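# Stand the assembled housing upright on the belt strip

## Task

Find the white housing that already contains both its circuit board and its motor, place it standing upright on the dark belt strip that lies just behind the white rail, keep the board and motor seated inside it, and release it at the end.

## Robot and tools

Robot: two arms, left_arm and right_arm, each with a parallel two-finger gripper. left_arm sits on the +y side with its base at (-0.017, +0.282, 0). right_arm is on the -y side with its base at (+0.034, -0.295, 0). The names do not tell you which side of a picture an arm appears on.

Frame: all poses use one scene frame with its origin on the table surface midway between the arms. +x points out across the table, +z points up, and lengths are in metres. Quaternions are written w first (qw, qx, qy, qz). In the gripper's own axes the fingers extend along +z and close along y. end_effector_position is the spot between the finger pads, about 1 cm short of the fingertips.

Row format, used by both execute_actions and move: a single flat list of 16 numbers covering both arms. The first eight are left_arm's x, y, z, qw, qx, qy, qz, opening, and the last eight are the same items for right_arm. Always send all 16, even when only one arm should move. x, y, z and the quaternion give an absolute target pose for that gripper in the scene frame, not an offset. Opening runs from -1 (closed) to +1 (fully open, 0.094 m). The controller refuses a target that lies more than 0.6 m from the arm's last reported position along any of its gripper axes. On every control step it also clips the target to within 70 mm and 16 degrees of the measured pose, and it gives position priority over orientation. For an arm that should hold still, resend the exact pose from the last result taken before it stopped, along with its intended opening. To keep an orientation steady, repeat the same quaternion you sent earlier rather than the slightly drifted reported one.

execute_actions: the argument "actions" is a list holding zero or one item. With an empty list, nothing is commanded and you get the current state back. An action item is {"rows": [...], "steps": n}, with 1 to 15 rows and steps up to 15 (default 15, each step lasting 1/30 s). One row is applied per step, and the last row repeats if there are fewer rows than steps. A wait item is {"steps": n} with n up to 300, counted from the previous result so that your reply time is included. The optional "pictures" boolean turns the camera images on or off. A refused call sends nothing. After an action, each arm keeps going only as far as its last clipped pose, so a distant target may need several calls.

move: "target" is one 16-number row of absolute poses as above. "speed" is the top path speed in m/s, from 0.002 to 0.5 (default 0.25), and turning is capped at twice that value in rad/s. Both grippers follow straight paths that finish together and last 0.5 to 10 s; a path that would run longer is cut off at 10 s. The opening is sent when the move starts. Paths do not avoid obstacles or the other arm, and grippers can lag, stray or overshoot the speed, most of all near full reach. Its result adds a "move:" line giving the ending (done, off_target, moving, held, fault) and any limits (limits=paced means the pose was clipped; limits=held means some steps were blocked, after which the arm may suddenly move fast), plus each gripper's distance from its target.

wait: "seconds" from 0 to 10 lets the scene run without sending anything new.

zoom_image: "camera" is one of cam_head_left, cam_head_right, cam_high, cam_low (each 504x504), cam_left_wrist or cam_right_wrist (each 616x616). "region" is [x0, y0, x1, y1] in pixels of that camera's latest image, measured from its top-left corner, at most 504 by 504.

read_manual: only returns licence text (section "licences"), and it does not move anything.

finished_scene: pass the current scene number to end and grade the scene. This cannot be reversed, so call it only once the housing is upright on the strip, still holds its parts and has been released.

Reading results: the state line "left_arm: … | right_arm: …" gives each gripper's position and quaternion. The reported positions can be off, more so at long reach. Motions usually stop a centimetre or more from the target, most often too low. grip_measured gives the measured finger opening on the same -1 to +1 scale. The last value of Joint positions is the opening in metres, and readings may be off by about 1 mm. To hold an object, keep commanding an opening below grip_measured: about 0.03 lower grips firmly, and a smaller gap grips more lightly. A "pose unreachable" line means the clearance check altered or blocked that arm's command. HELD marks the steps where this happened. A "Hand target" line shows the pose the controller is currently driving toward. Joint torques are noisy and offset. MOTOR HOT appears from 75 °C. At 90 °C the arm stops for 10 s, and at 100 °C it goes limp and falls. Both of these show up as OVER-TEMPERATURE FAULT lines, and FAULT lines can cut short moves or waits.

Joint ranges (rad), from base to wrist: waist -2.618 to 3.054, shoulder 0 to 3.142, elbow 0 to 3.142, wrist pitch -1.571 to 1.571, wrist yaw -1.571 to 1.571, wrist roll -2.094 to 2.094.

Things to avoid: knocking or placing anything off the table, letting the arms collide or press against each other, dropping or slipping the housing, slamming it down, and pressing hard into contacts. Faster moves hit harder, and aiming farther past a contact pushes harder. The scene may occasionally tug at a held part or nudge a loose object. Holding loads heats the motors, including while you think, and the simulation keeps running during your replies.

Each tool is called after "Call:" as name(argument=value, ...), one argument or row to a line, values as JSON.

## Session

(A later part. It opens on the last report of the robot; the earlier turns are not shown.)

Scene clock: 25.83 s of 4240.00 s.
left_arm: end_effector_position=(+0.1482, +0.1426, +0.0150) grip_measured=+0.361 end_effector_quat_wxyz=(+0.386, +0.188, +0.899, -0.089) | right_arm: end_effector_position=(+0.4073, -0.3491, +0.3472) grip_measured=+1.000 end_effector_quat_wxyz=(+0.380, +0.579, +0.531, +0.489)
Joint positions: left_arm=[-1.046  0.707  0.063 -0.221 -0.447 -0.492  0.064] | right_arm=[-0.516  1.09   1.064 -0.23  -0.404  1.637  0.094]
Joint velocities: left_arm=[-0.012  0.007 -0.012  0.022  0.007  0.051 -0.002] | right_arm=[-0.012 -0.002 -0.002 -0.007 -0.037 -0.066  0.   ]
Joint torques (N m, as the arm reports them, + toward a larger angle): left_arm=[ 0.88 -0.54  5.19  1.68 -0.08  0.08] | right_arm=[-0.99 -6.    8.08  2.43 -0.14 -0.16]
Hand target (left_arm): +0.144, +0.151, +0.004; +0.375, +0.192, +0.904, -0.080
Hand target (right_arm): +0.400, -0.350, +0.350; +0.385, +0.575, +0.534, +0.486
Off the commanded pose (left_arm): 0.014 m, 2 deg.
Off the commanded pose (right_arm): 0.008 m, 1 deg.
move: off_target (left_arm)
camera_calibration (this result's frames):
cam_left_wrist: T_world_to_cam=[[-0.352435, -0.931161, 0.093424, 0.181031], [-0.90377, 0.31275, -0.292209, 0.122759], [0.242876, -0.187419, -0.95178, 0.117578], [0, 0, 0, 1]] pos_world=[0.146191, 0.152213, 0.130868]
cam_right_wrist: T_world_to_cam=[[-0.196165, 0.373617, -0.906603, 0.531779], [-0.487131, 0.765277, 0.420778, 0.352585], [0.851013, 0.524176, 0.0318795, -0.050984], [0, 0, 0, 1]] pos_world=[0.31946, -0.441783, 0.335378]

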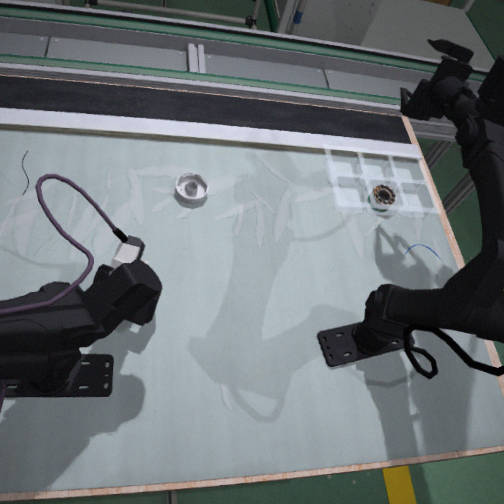

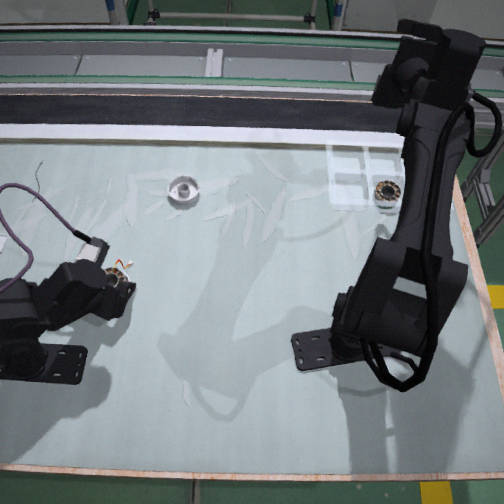

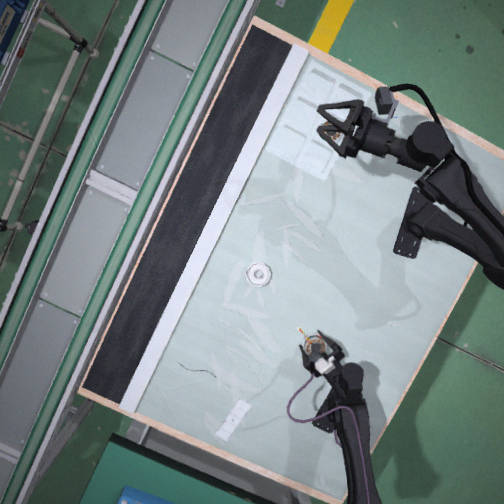

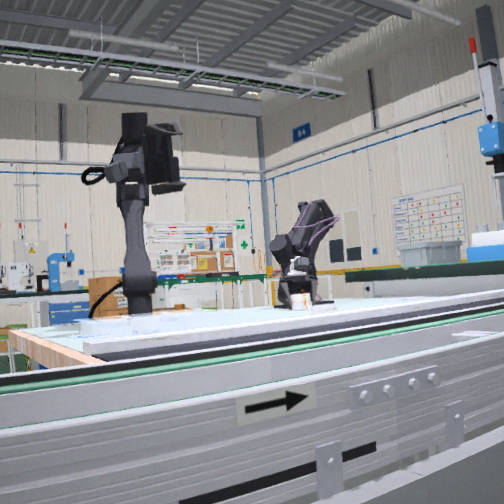

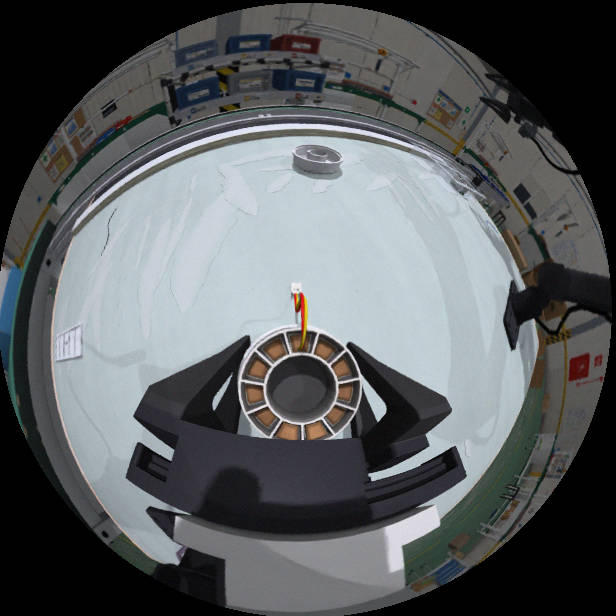

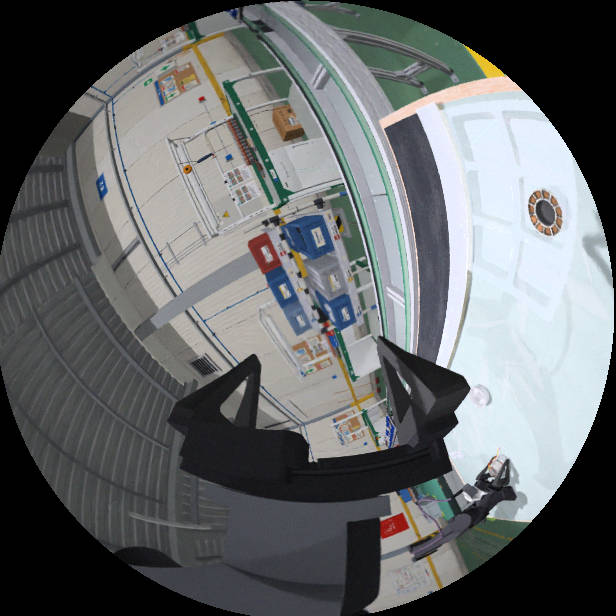

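Call:
move(
  target=[0.17,0.15,0.11,0.375,0.192,0.904,-0.08,0.315,0.4,-0.35,0.35,0.385,0.575,0.534,0.486,1],
  speed=0.08,
)

Call:
move(
  target=[0.6,0.2,0.1,0.382,0.064,0.922,-0.027,0.315,0.4,-0.35,0.35,0.385,0.575,0.534,0.486,1],
  speed=0.12,
)

Call:
move(
  target=[0.645,0.2,0.05,0.42,0.064,0.905,-0.03,0.315,0.4,-0.35,0.35,0.385,0.575,0.534,0.486,1],
  speed=0.03,
)

Call:
zoom_image(
  camera="cam_low",
  region=[330,180,504,330],
)

Scene clock: 34.97 s of 4240.00 s.
left_arm: end_effector_position=(+0.1630, +0.1536, +0.0914) grip_measured=+0.361 end_effector_quat_wxyz=(+0.351, +0.199, +0.912, -0.069) | right_arm: end_effector_position=(+0.4073, -0.3491, +0.3472) grip_measured=+1.000 end_effector_quat_wxyz=(+0.380, +0.578, +0.531, +0.489)
Joint positions: left_arm=[-0.837  0.655  0.412 -0.649 -0.297 -0.327  0.064] | right_arm=[-0.516  1.09   1.064 -0.23  -0.404  1.636  0.094]
Joint velocities: left_arm=[ 0.002 -0.017 -0.017  0.022  0.007  0.007 -0.001] | right_arm=[-0.007  0.012 -0.007  0.007  0.066 -0.037  0.   ]
Joint torques (N m, as the arm reports them, + toward a larger angle): left_arm=[ 0.68 -0.98 10.66  1.92 -0.18  0.12] | right_arm=[-1.04 -5.99  8.1   2.42 -0.14 -0.18]
Hand target (left_arm): +0.169, +0.150, +0.110; +0.373, +0.191, +0.904, -0.081
Hand target (right_arm): +0.400, -0.350, +0.350; +0.385, +0.575, +0.534, +0.486
Off the commanded pose (left_arm): 0.020 m, 3 deg.
Off the commanded pose (right_arm): 0.008 m, 1 deg.
After step 90, 4.30 s passed at rest.
move: off_target (left_arm)
camera_calibration (this result's frames):
cam_left_wrist: T_world_to_cam=[[-0.351988, -0.934125, 0.0592839, 0.192899], [-0.918348, 0.332411, -0.2148, 0.147369], [0.180943, -0.13005, -0.974857, 0.192204], [0, 0, 0, 1]] pos_world=[0.168456, 0.156201, 0.20759]
cam_right_wrist: T_world_to_cam=[[-0.196171, 0.373264, -0.906747, 0.531708], [-0.487211, 0.76539, 0.42048, 0.352761], [0.850965, 0.524264, 0.0317114, -0.0508759], [0, 0, 0, 1]] pos_world=[0.319468, -0.441795, 0.335409]

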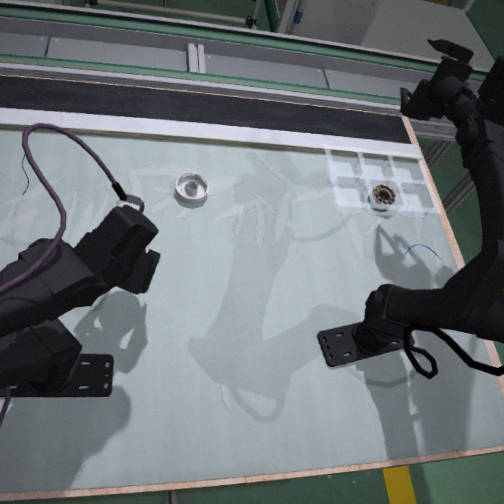

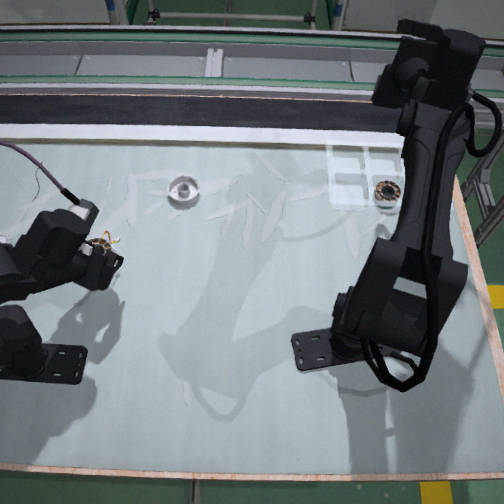

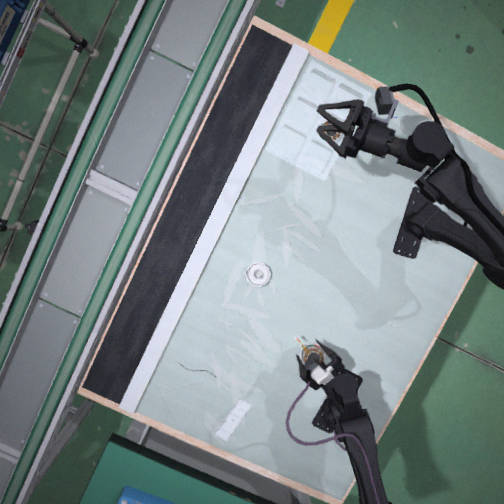

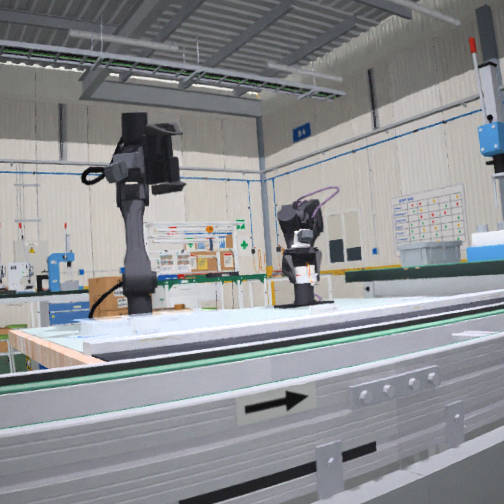

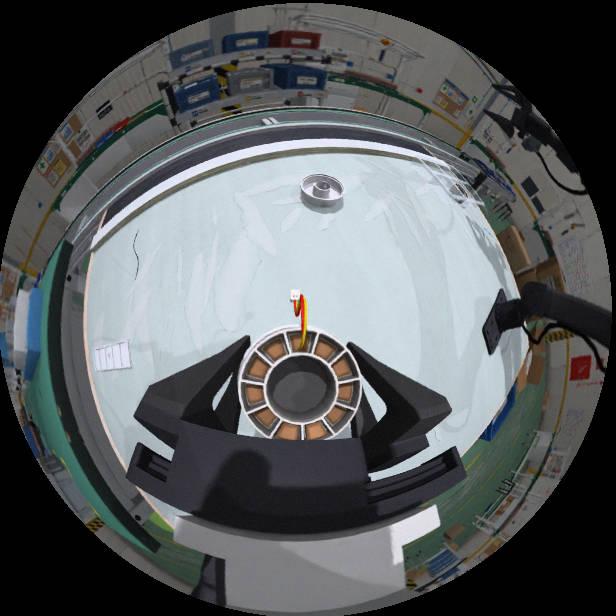

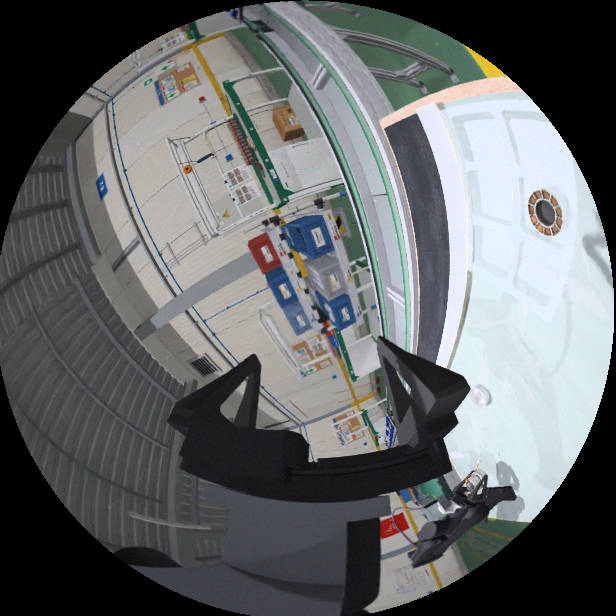

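Scene clock: 39.23 s of 4240.00 s.
left_arm: end_effector_position=(+0.5880, +0.1925, +0.0778) grip_measured=+0.361 end_effector_quat_wxyz=(+0.355, +0.069, +0.932, -0.033) | right_arm: end_effector_position=(+0.4073, -0.3491, +0.3472) grip_measured=+1.000 end_effector_quat_wxyz=(+0.380, +0.578, +0.531, +0.489)
Joint positions: left_arm=[-0.118  2.313  1.874 -0.403  0.015 -0.001  0.064] | right_arm=[-0.516  1.09   1.064 -0.23  -0.404  1.636  0.094]
Joint velocities: left_arm=[-0.007  0.012 -0.002 -0.051 -0.007  0.066 -0.   ] | right_arm=[ 0.007 -0.007 -0.022 -0.037 -0.007  0.051  0.   ]
Joint torques (N m, as the arm reports them, + toward a larger angle): left_arm=[  0.57 -12.78  10.87   2.03  -0.04  -0.01] | right_arm=[-1.01 -6.03  8.09  2.42 -0.15 -0.18]
Hand target (left_arm): +0.599, +0.196, +0.098; +0.379, +0.062, +0.923, -0.031
Hand target (right_arm): +0.400, -0.350, +0.350; +0.385, +0.575, +0.534, +0.486
Off the commanded pose (left_arm): 0.026 m, 3 deg.
Off the commanded pose (right_arm): 0.008 m, 1 deg.
move: off_target (left_arm)
camera_calibration (this result's frames):
cam_left_wrist: T_world_to_cam=[[-0.0874402, -0.992584, 0.0844408, 0.233334], [-0.975298, 0.0680392, -0.210154, 0.605827], [0.20285, -0.100731, -0.974015, 0.0885116], [0, 0, 0, 1]] pos_world=[0.59331, 0.1993, 0.193826]
cam_right_wrist: T_world_to_cam=[[-0.196171, 0.373264, -0.906747, 0.531708], [-0.487211, 0.76539, 0.42048, 0.352761], [0.850965, 0.524264, 0.0317114, -0.0508759], [0, 0, 0, 1]] pos_world=[0.319468, -0.441795, 0.335409]

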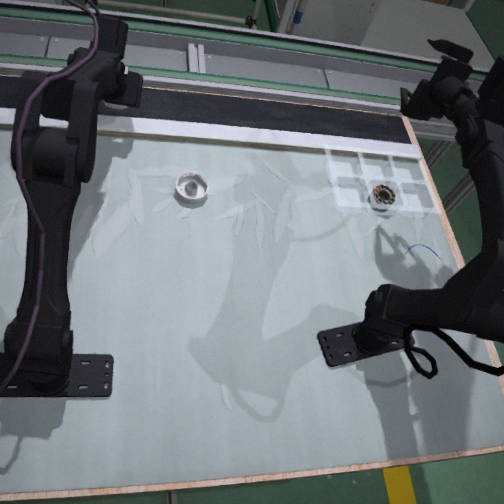

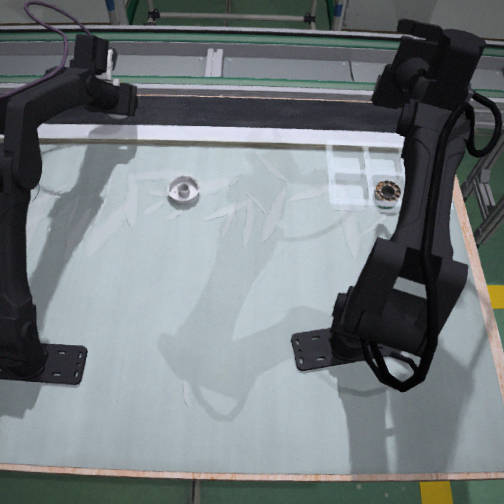

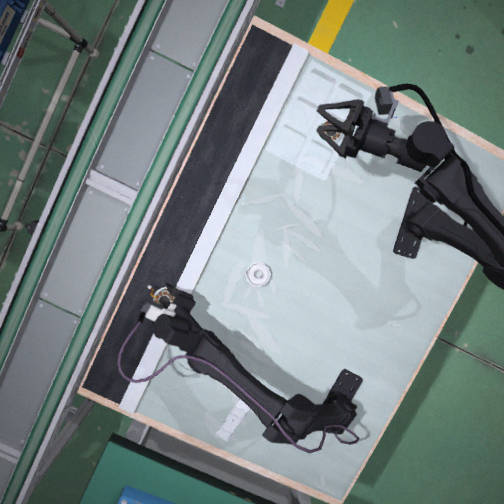

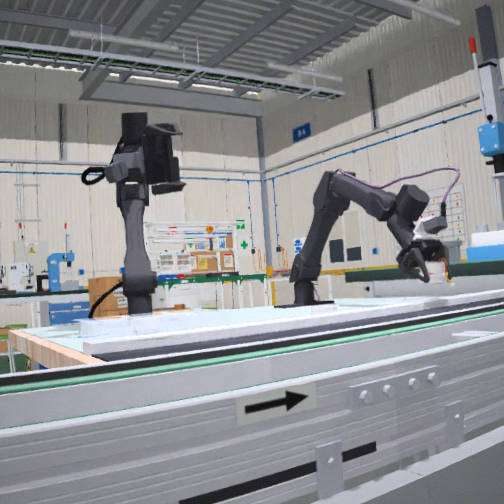

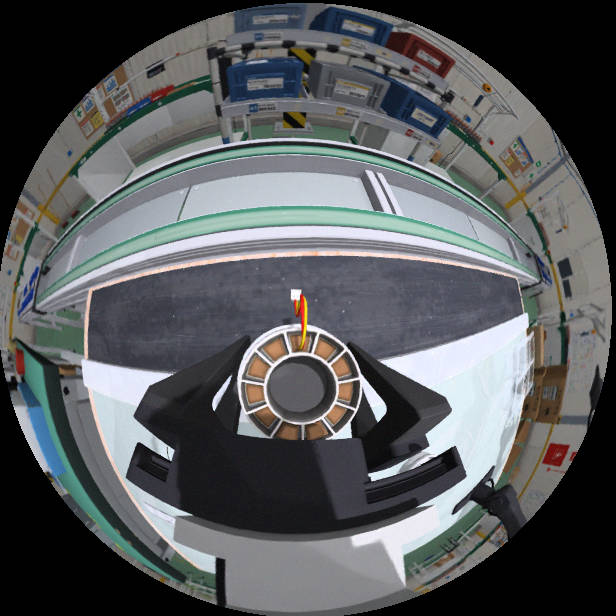

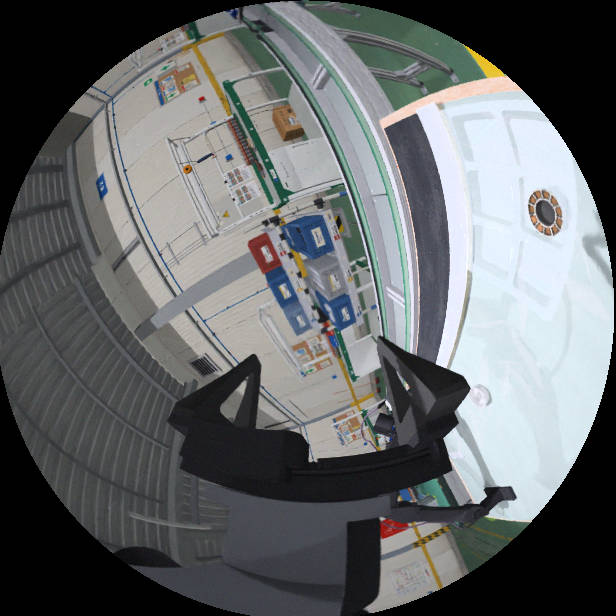

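Scene clock: 41.90 s of 4240.00 s.
left_arm: end_effector_position=(+0.6276, +0.1965, +0.0251) grip_measured=+0.361 end_effector_quat_wxyz=(+0.385, +0.065, +0.920, -0.030) | right_arm: end_effector_position=(+0.4073, -0.3491, +0.3472) grip_measured=+1.000 end_effector_quat_wxyz=(+0.380, +0.579, +0.531, +0.489)
Joint positions: left_arm=[-0.103  2.505  1.959 -0.232  0.015  0.006  0.064] | right_arm=[-0.516  1.09   1.064 -0.23  -0.404  1.637  0.094]
Joint velocities: left_arm=[-0.012  0.002  0.007 -0.007  0.022  0.022  0.001] | right_arm=[-0.032 -0.002 -0.017 -0.037  0.022 -0.022  0.   ]
Joint torques (N m, as the arm reports them, + toward a larger angle): left_arm=[  0.72 -13.72  10.83   2.37   0.04   0.12] | right_arm=[-1.04 -6.01  8.09  2.43 -0.14 -0.18]
Hand target (left_arm): +0.643, +0.200, +0.050; +0.420, +0.064, +0.905, -0.030
Hand target (right_arm): +0.400, -0.350, +0.350; +0.385, +0.575, +0.534, +0.486
Off the commanded pose (left_arm): 0.031 m, 4 deg.
Off the commanded pose (right_arm): 0.008 m, 1 deg.
move: off_target (left_arm)
camera_calibration (this result's frames):
cam_left_wrist: T_world_to_cam=[[-0.0832577, -0.993091, 0.0826945, 0.242775], [-0.960382, 0.0578142, -0.272623, 0.627303], [0.265959, -0.102116, -0.95856, -0.0101736], [0, 0, 0, 1]] pos_world=[0.62537, 0.203791, 0.141189]
cam_right_wrist: T_world_to_cam=[[-0.196165, 0.373617, -0.906603, 0.531779], [-0.487131, 0.765277, 0.420778, 0.352585], [0.851013, 0.524176, 0.0318795, -0.050984], [0, 0, 0, 1]] pos_world=[0.31946, -0.441783, 0.335378]

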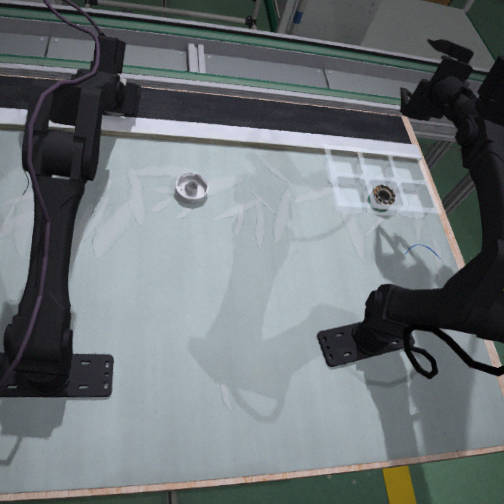

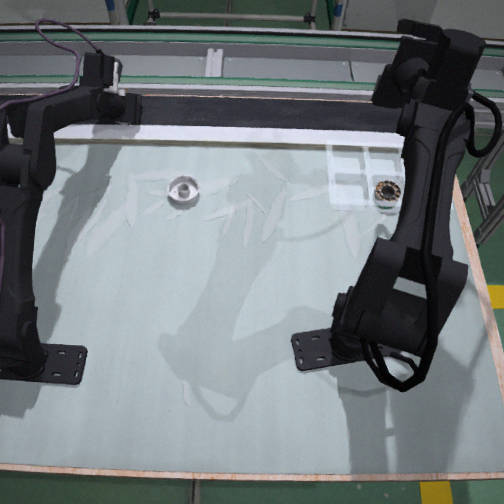

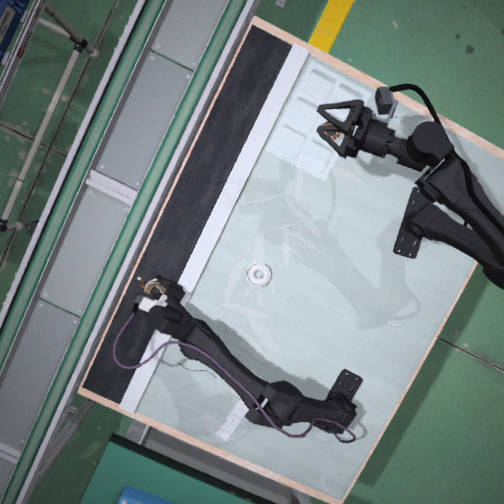

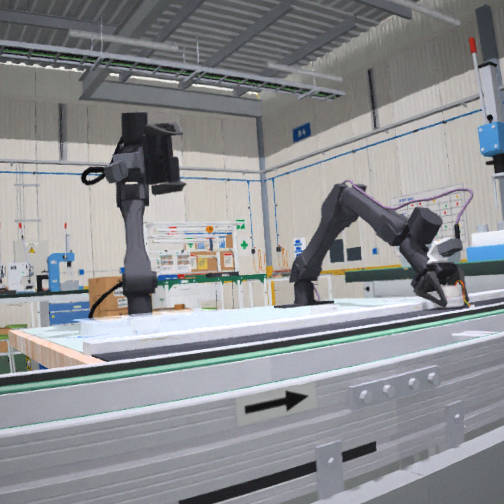

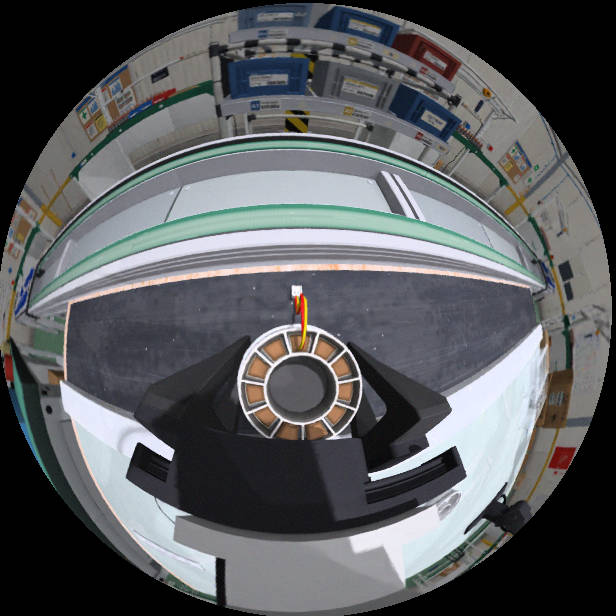

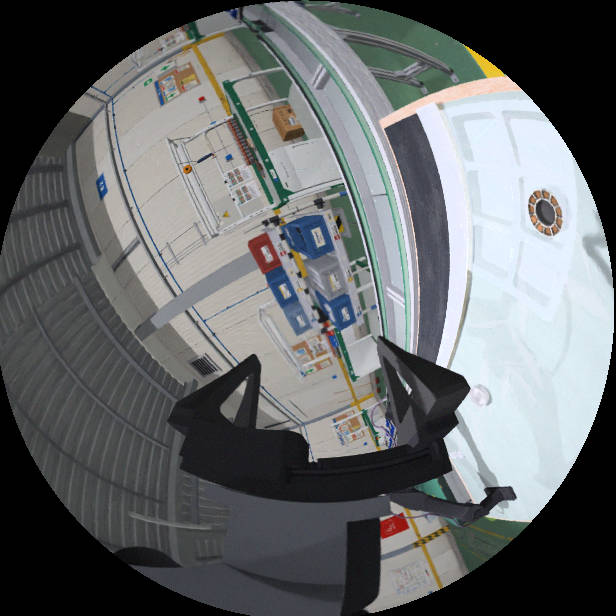

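Region (330, 180, 504, 330) of cam_low's 504x504 image, scaled by 2.897, with more detail than that image has; it fills the top 434 rows of this view, and the rest is white.

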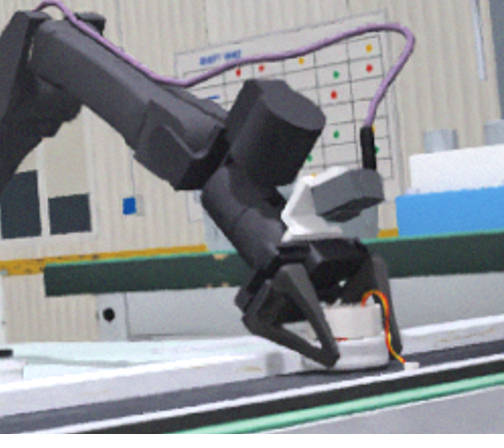

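Call:
move(
  target=[0.645,0.2,0.038,0.42,0.064,0.905,-0.03,0.315,0.4,-0.35,0.35,0.385,0.575,0.534,0.486,1],
  speed=0.015,
)

Call:
move(
  target=[0.645,0.2,0.038,0.42,0.064,0.905,-0.03,1,0.4,-0.35,0.35,0.385,0.575,0.534,0.486,1],
  speed=0.015,
)

Call:
move(
  target=[0.55,0.2,0.15,0.4,0.064,0.913,-0.03,1,0.4,-0.35,0.35,0.385,0.575,0.534,0.486,1],
  speed=0.08,
)

Scene clock: 49.10 s of 4240.00 s.
left_arm: end_effector_position=(+0.6326, +0.1958, +0.0243) grip_measured=+0.361 end_effector_quat_wxyz=(+0.396, +0.065, +0.916, -0.031) | right_arm: end_effector_position=(+0.4073, -0.3491, +0.3472) grip_measured=+1.000 end_effector_quat_wxyz=(+0.380, +0.579, +0.531, +0.489)
Joint positions: left_arm=[-0.103  2.517  1.96  -0.199  0.015  0.007  0.064] | right_arm=[-0.516  1.09   1.064 -0.23  -0.404  1.637  0.094]
Joint velocities: left_arm=[-0.017 -0.007 -0.002 -0.022 -0.007 -0.095 -0.   ] | right_arm=[ 0.017 -0.012  0.012  0.007  0.007 -0.007  0.   ]
Joint torques (N m, as the arm reports them, + toward a larger angle): left_arm=[  0.79 -13.22   9.84   2.39   0.04   0.12] | right_arm=[-1.01 -6.02  8.07  2.42 -0.14 -0.18]
Hand target (left_arm): +0.644, +0.200, +0.038; +0.420, +0.064, +0.905, -0.030
Hand target (right_arm): +0.400, -0.350, +0.350; +0.385, +0.575, +0.534, +0.486
Off the commanded pose (left_arm): 0.019 m, 3 deg.
Off the commanded pose (right_arm): 0.008 m, 1 deg.
After step 90, 1.57 s passed at rest.
move: off_target (left_arm)
camera_calibration (this result's frames):
cam_left_wrist: T_world_to_cam=[[-0.0857038, -0.992844, 0.0831659, 0.244103], [-0.953779, 0.0576268, -0.29493, 0.628337], [0.288027, -0.104599, -0.951893, -0.0260089], [0, 0, 0, 1]] pos_world=[0.627707, 0.203427, 0.140257]
cam_right_wrist: T_world_to_cam=[[-0.196165, 0.373617, -0.906603, 0.531779], [-0.487131, 0.765277, 0.420778, 0.352585], [0.851013, 0.524176, 0.0318795, -0.050984], [0, 0, 0, 1]] pos_world=[0.31946, -0.441783, 0.335378]

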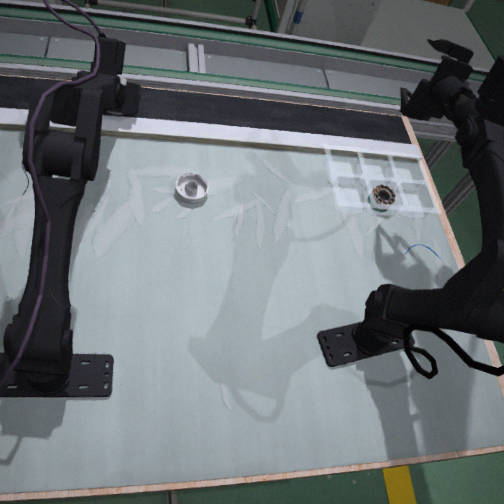

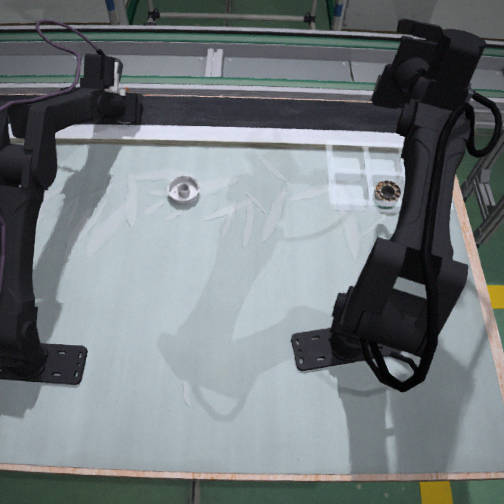

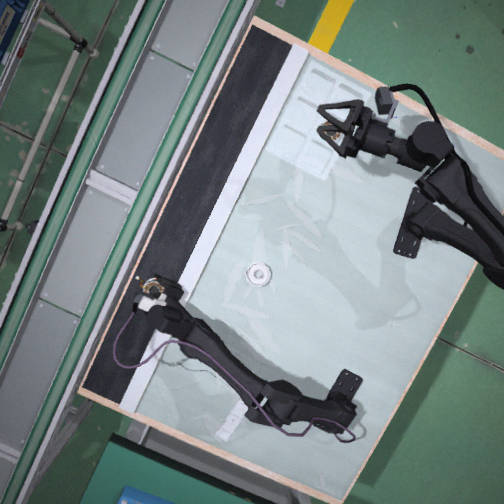

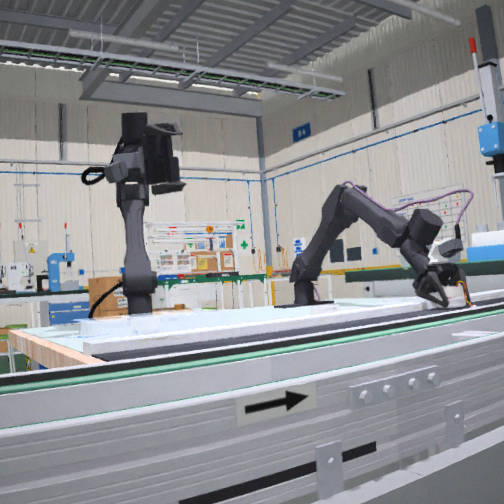

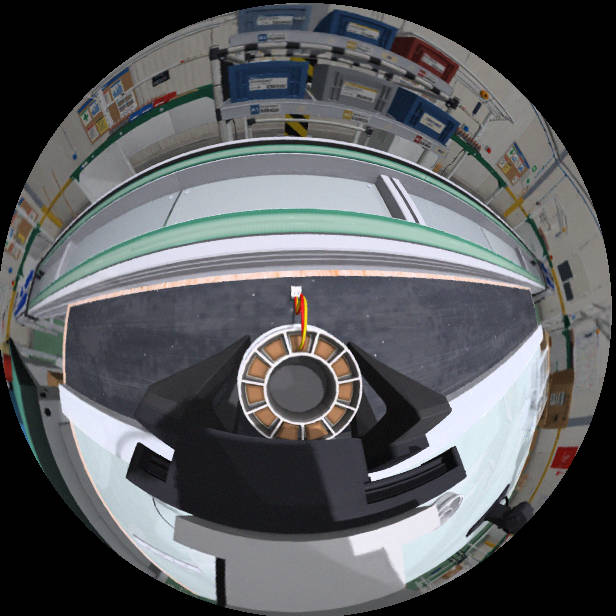

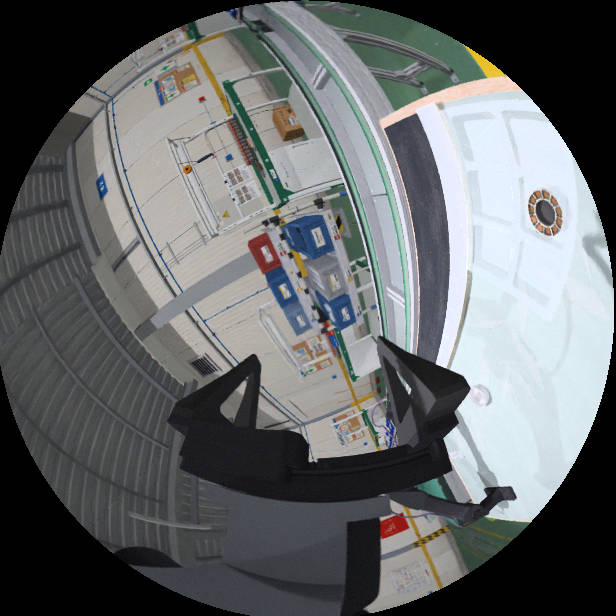

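Scene clock: 51.10 s of 4240.00 s.
left_arm: end_effector_position=(+0.6363, +0.1954, +0.0283) grip_measured=+1.000 end_effector_quat_wxyz=(+0.406, +0.065, +0.911, -0.031) | right_arm: end_effector_position=(+0.4073, -0.3491, +0.3472) grip_measured=+1.000 end_effector_quat_wxyz=(+0.380, +0.579, +0.531, +0.489)
Joint positions: left_arm=[-0.103  2.517  1.96  -0.177  0.015  0.007  0.094] | right_arm=[-0.516  1.09   1.064 -0.23  -0.404  1.637  0.094]
Joint velocities: left_arm=[-0.002 -0.042  0.002 -0.007 -0.007  0.007  0.   ] | right_arm=[-0.012 -0.017 -0.007 -0.007  0.007 -0.022  0.   ]
Joint torques (N m, as the arm reports them, + toward a larger angle): left_arm=[  0.78 -13.11  10.11   2.16   0.04   0.11] | right_arm=[-1.03 -6.02  8.05  2.42 -0.14 -0.19]
Hand target (left_arm): +0.645, +0.200, +0.038; +0.420, +0.064, +0.905, -0.030
Hand target (right_arm): +0.400, -0.350, +0.350; +0.385, +0.575, +0.534, +0.486
Off the commanded pose (left_arm): 0.014 m, 2 deg.
Off the commanded pose (right_arm): 0.008 m, 1 deg.
move: off_target (left_arm)
camera_calibration (this result's frames):
cam_left_wrist: T_world_to_cam=[[-0.087507, -0.99261, 0.0840707, 0.244693], [-0.947197, 0.0567743, -0.315587, 0.629565], [0.308482, -0.107248, -0.945165, -0.0360095], [0, 0, 0, 1]] pos_world=[0.628842, 0.20328, 0.144076]
cam_right_wrist: T_world_to_cam=[[-0.196165, 0.373617, -0.906603, 0.531779], [-0.487131, 0.765277, 0.420778, 0.352585], [0.851013, 0.524176, 0.0318795, -0.050984], [0, 0, 0, 1]] pos_world=[0.31946, -0.441783, 0.335378]

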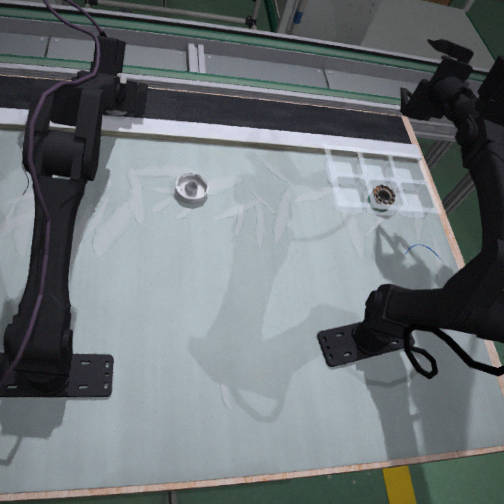

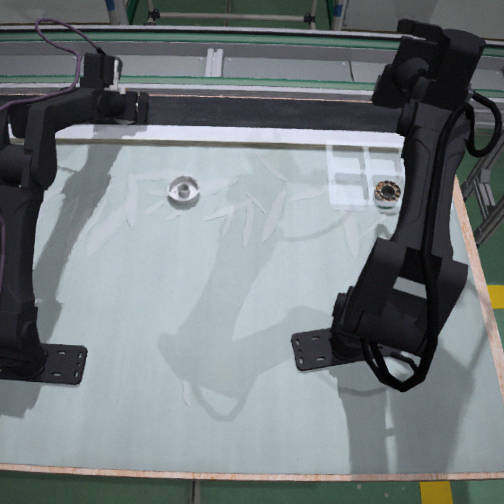

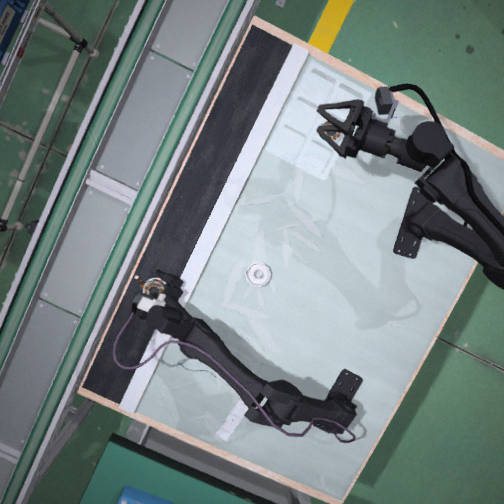

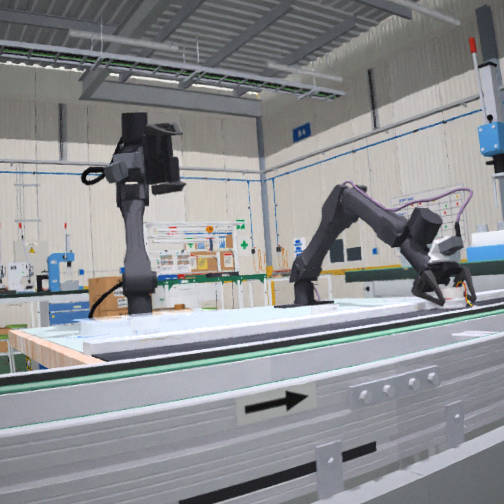

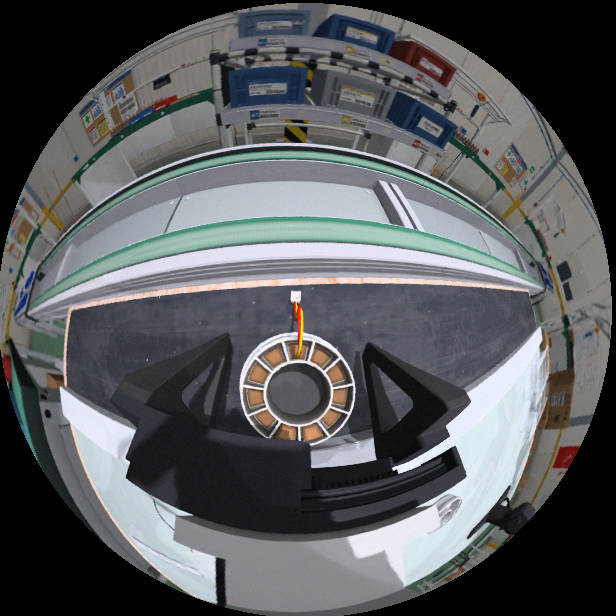

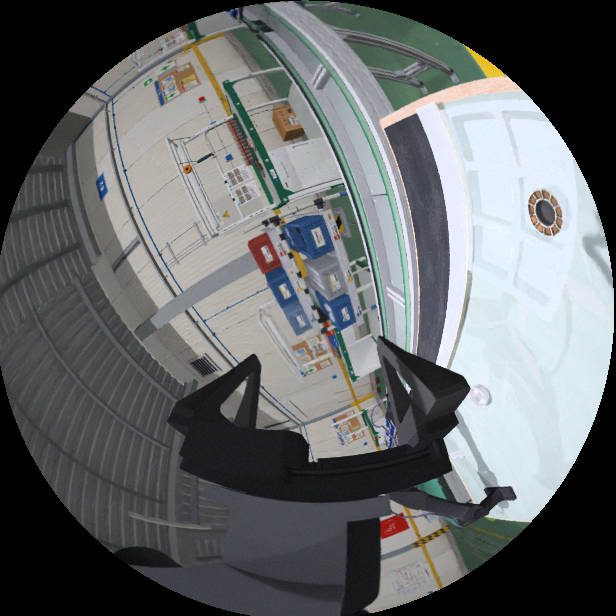

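Scene clock: 53.47 s of 4240.00 s.
left_arm: end_effector_position=(+0.5573, +0.2031, +0.1535) grip_measured=+1.000 end_effector_quat_wxyz=(+0.408, +0.064, +0.910, -0.031) | right_arm: end_effector_position=(+0.4073, -0.3491, +0.3472) grip_measured=+1.000 end_effector_quat_wxyz=(+0.380, +0.578, +0.531, +0.489)
Joint positions: left_arm=[-0.11   2.057  1.685 -0.355  0.008  0.002  0.094] | right_arm=[-0.516  1.09   1.064 -0.23  -0.404  1.636  0.094]
Joint velocities: left_arm=[ 0.007 -0.012 -0.007 -0.022 -0.081 -0.066  0.   ] | right_arm=[ 0.007 -0.007 -0.007 -0.051  0.007 -0.081  0.   ]
Joint torques (N m, as the arm reports them, + toward a larger angle): left_arm=[ -0.76 -11.64   6.41   1.94  -0.06  -0.01] | right_arm=[-1.02 -6.02  8.06  2.42 -0.14 -0.18]
Hand target (left_arm): +0.550, +0.201, +0.150; +0.400, +0.064, +0.914, -0.030
Hand target (right_arm): +0.400, -0.350, +0.350; +0.385, +0.575, +0.534, +0.486
Off the commanded pose (left_arm): 0.009 m, 1 deg.
Off the commanded pose (right_arm): 0.008 m, 1 deg.
move: done
camera_calibration (this result's frames):
cam_left_wrist: T_world_to_cam=[[-0.0860946, -0.992785, 0.0834601, 0.234219], [-0.945358, 0.0549655, -0.321366, 0.594028], [0.31446, -0.106568, -0.94327, 0.103757], [0, 0, 0, 1]] pos_world=[0.549107, 0.210935, 0.269223]
cam_right_wrist: T_world_to_cam=[[-0.196171, 0.373264, -0.906747, 0.531708], [-0.487211, 0.76539, 0.42048, 0.352761], [0.850965, 0.524264, 0.0317114, -0.0508759], [0, 0, 0, 1]] pos_world=[0.319468, -0.441795, 0.335409]

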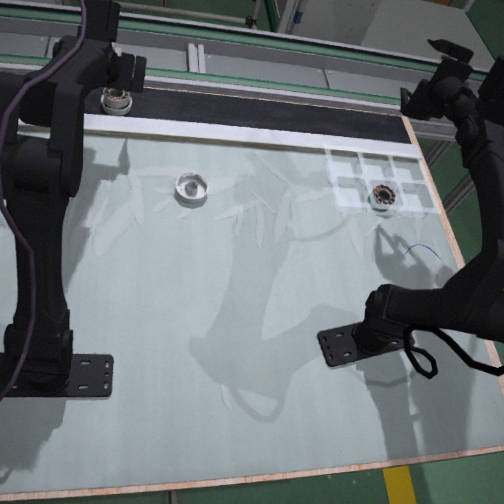

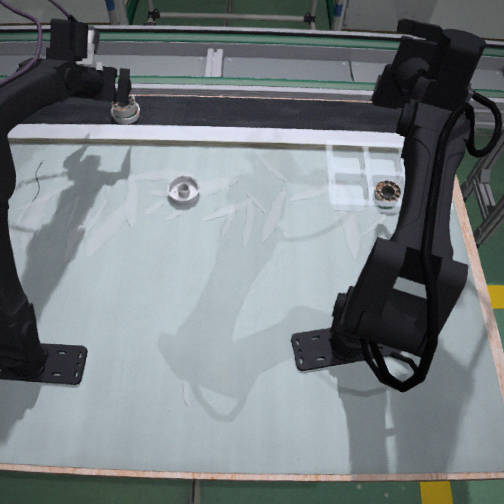

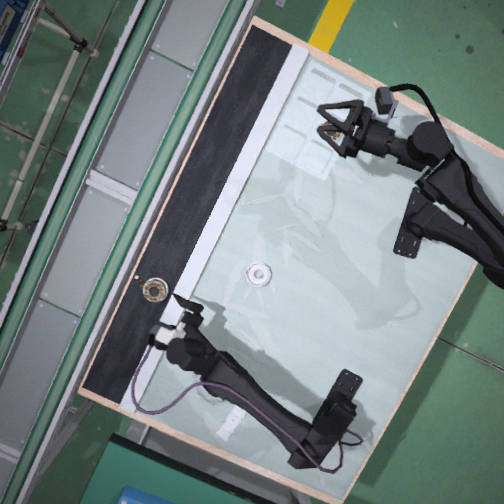

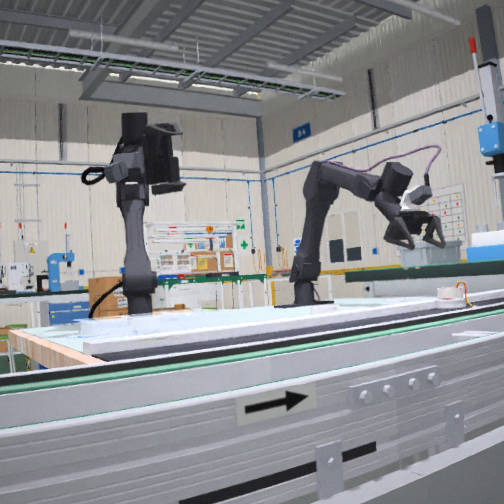

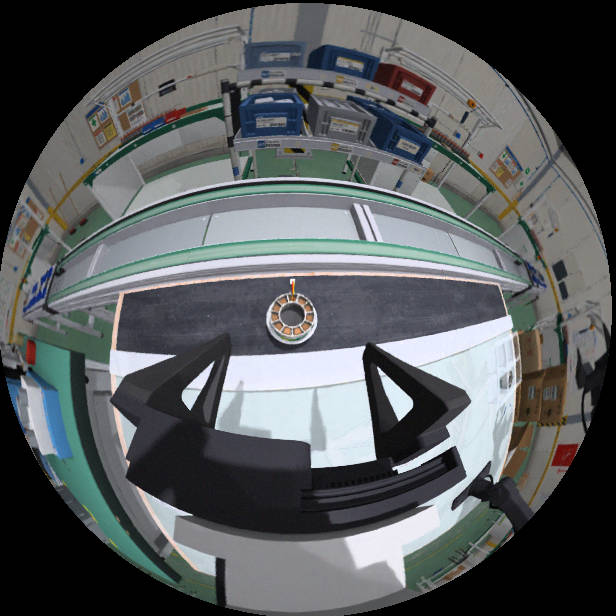

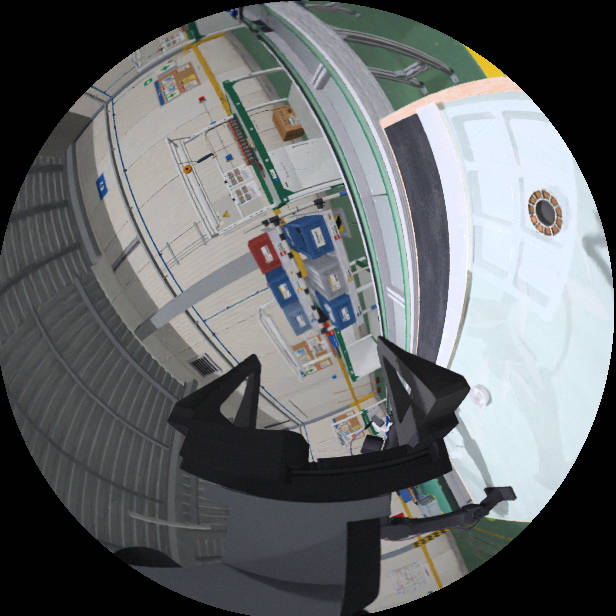

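Call:
finished_scene(
  scene=2,
)

The scene is finished: the task was done.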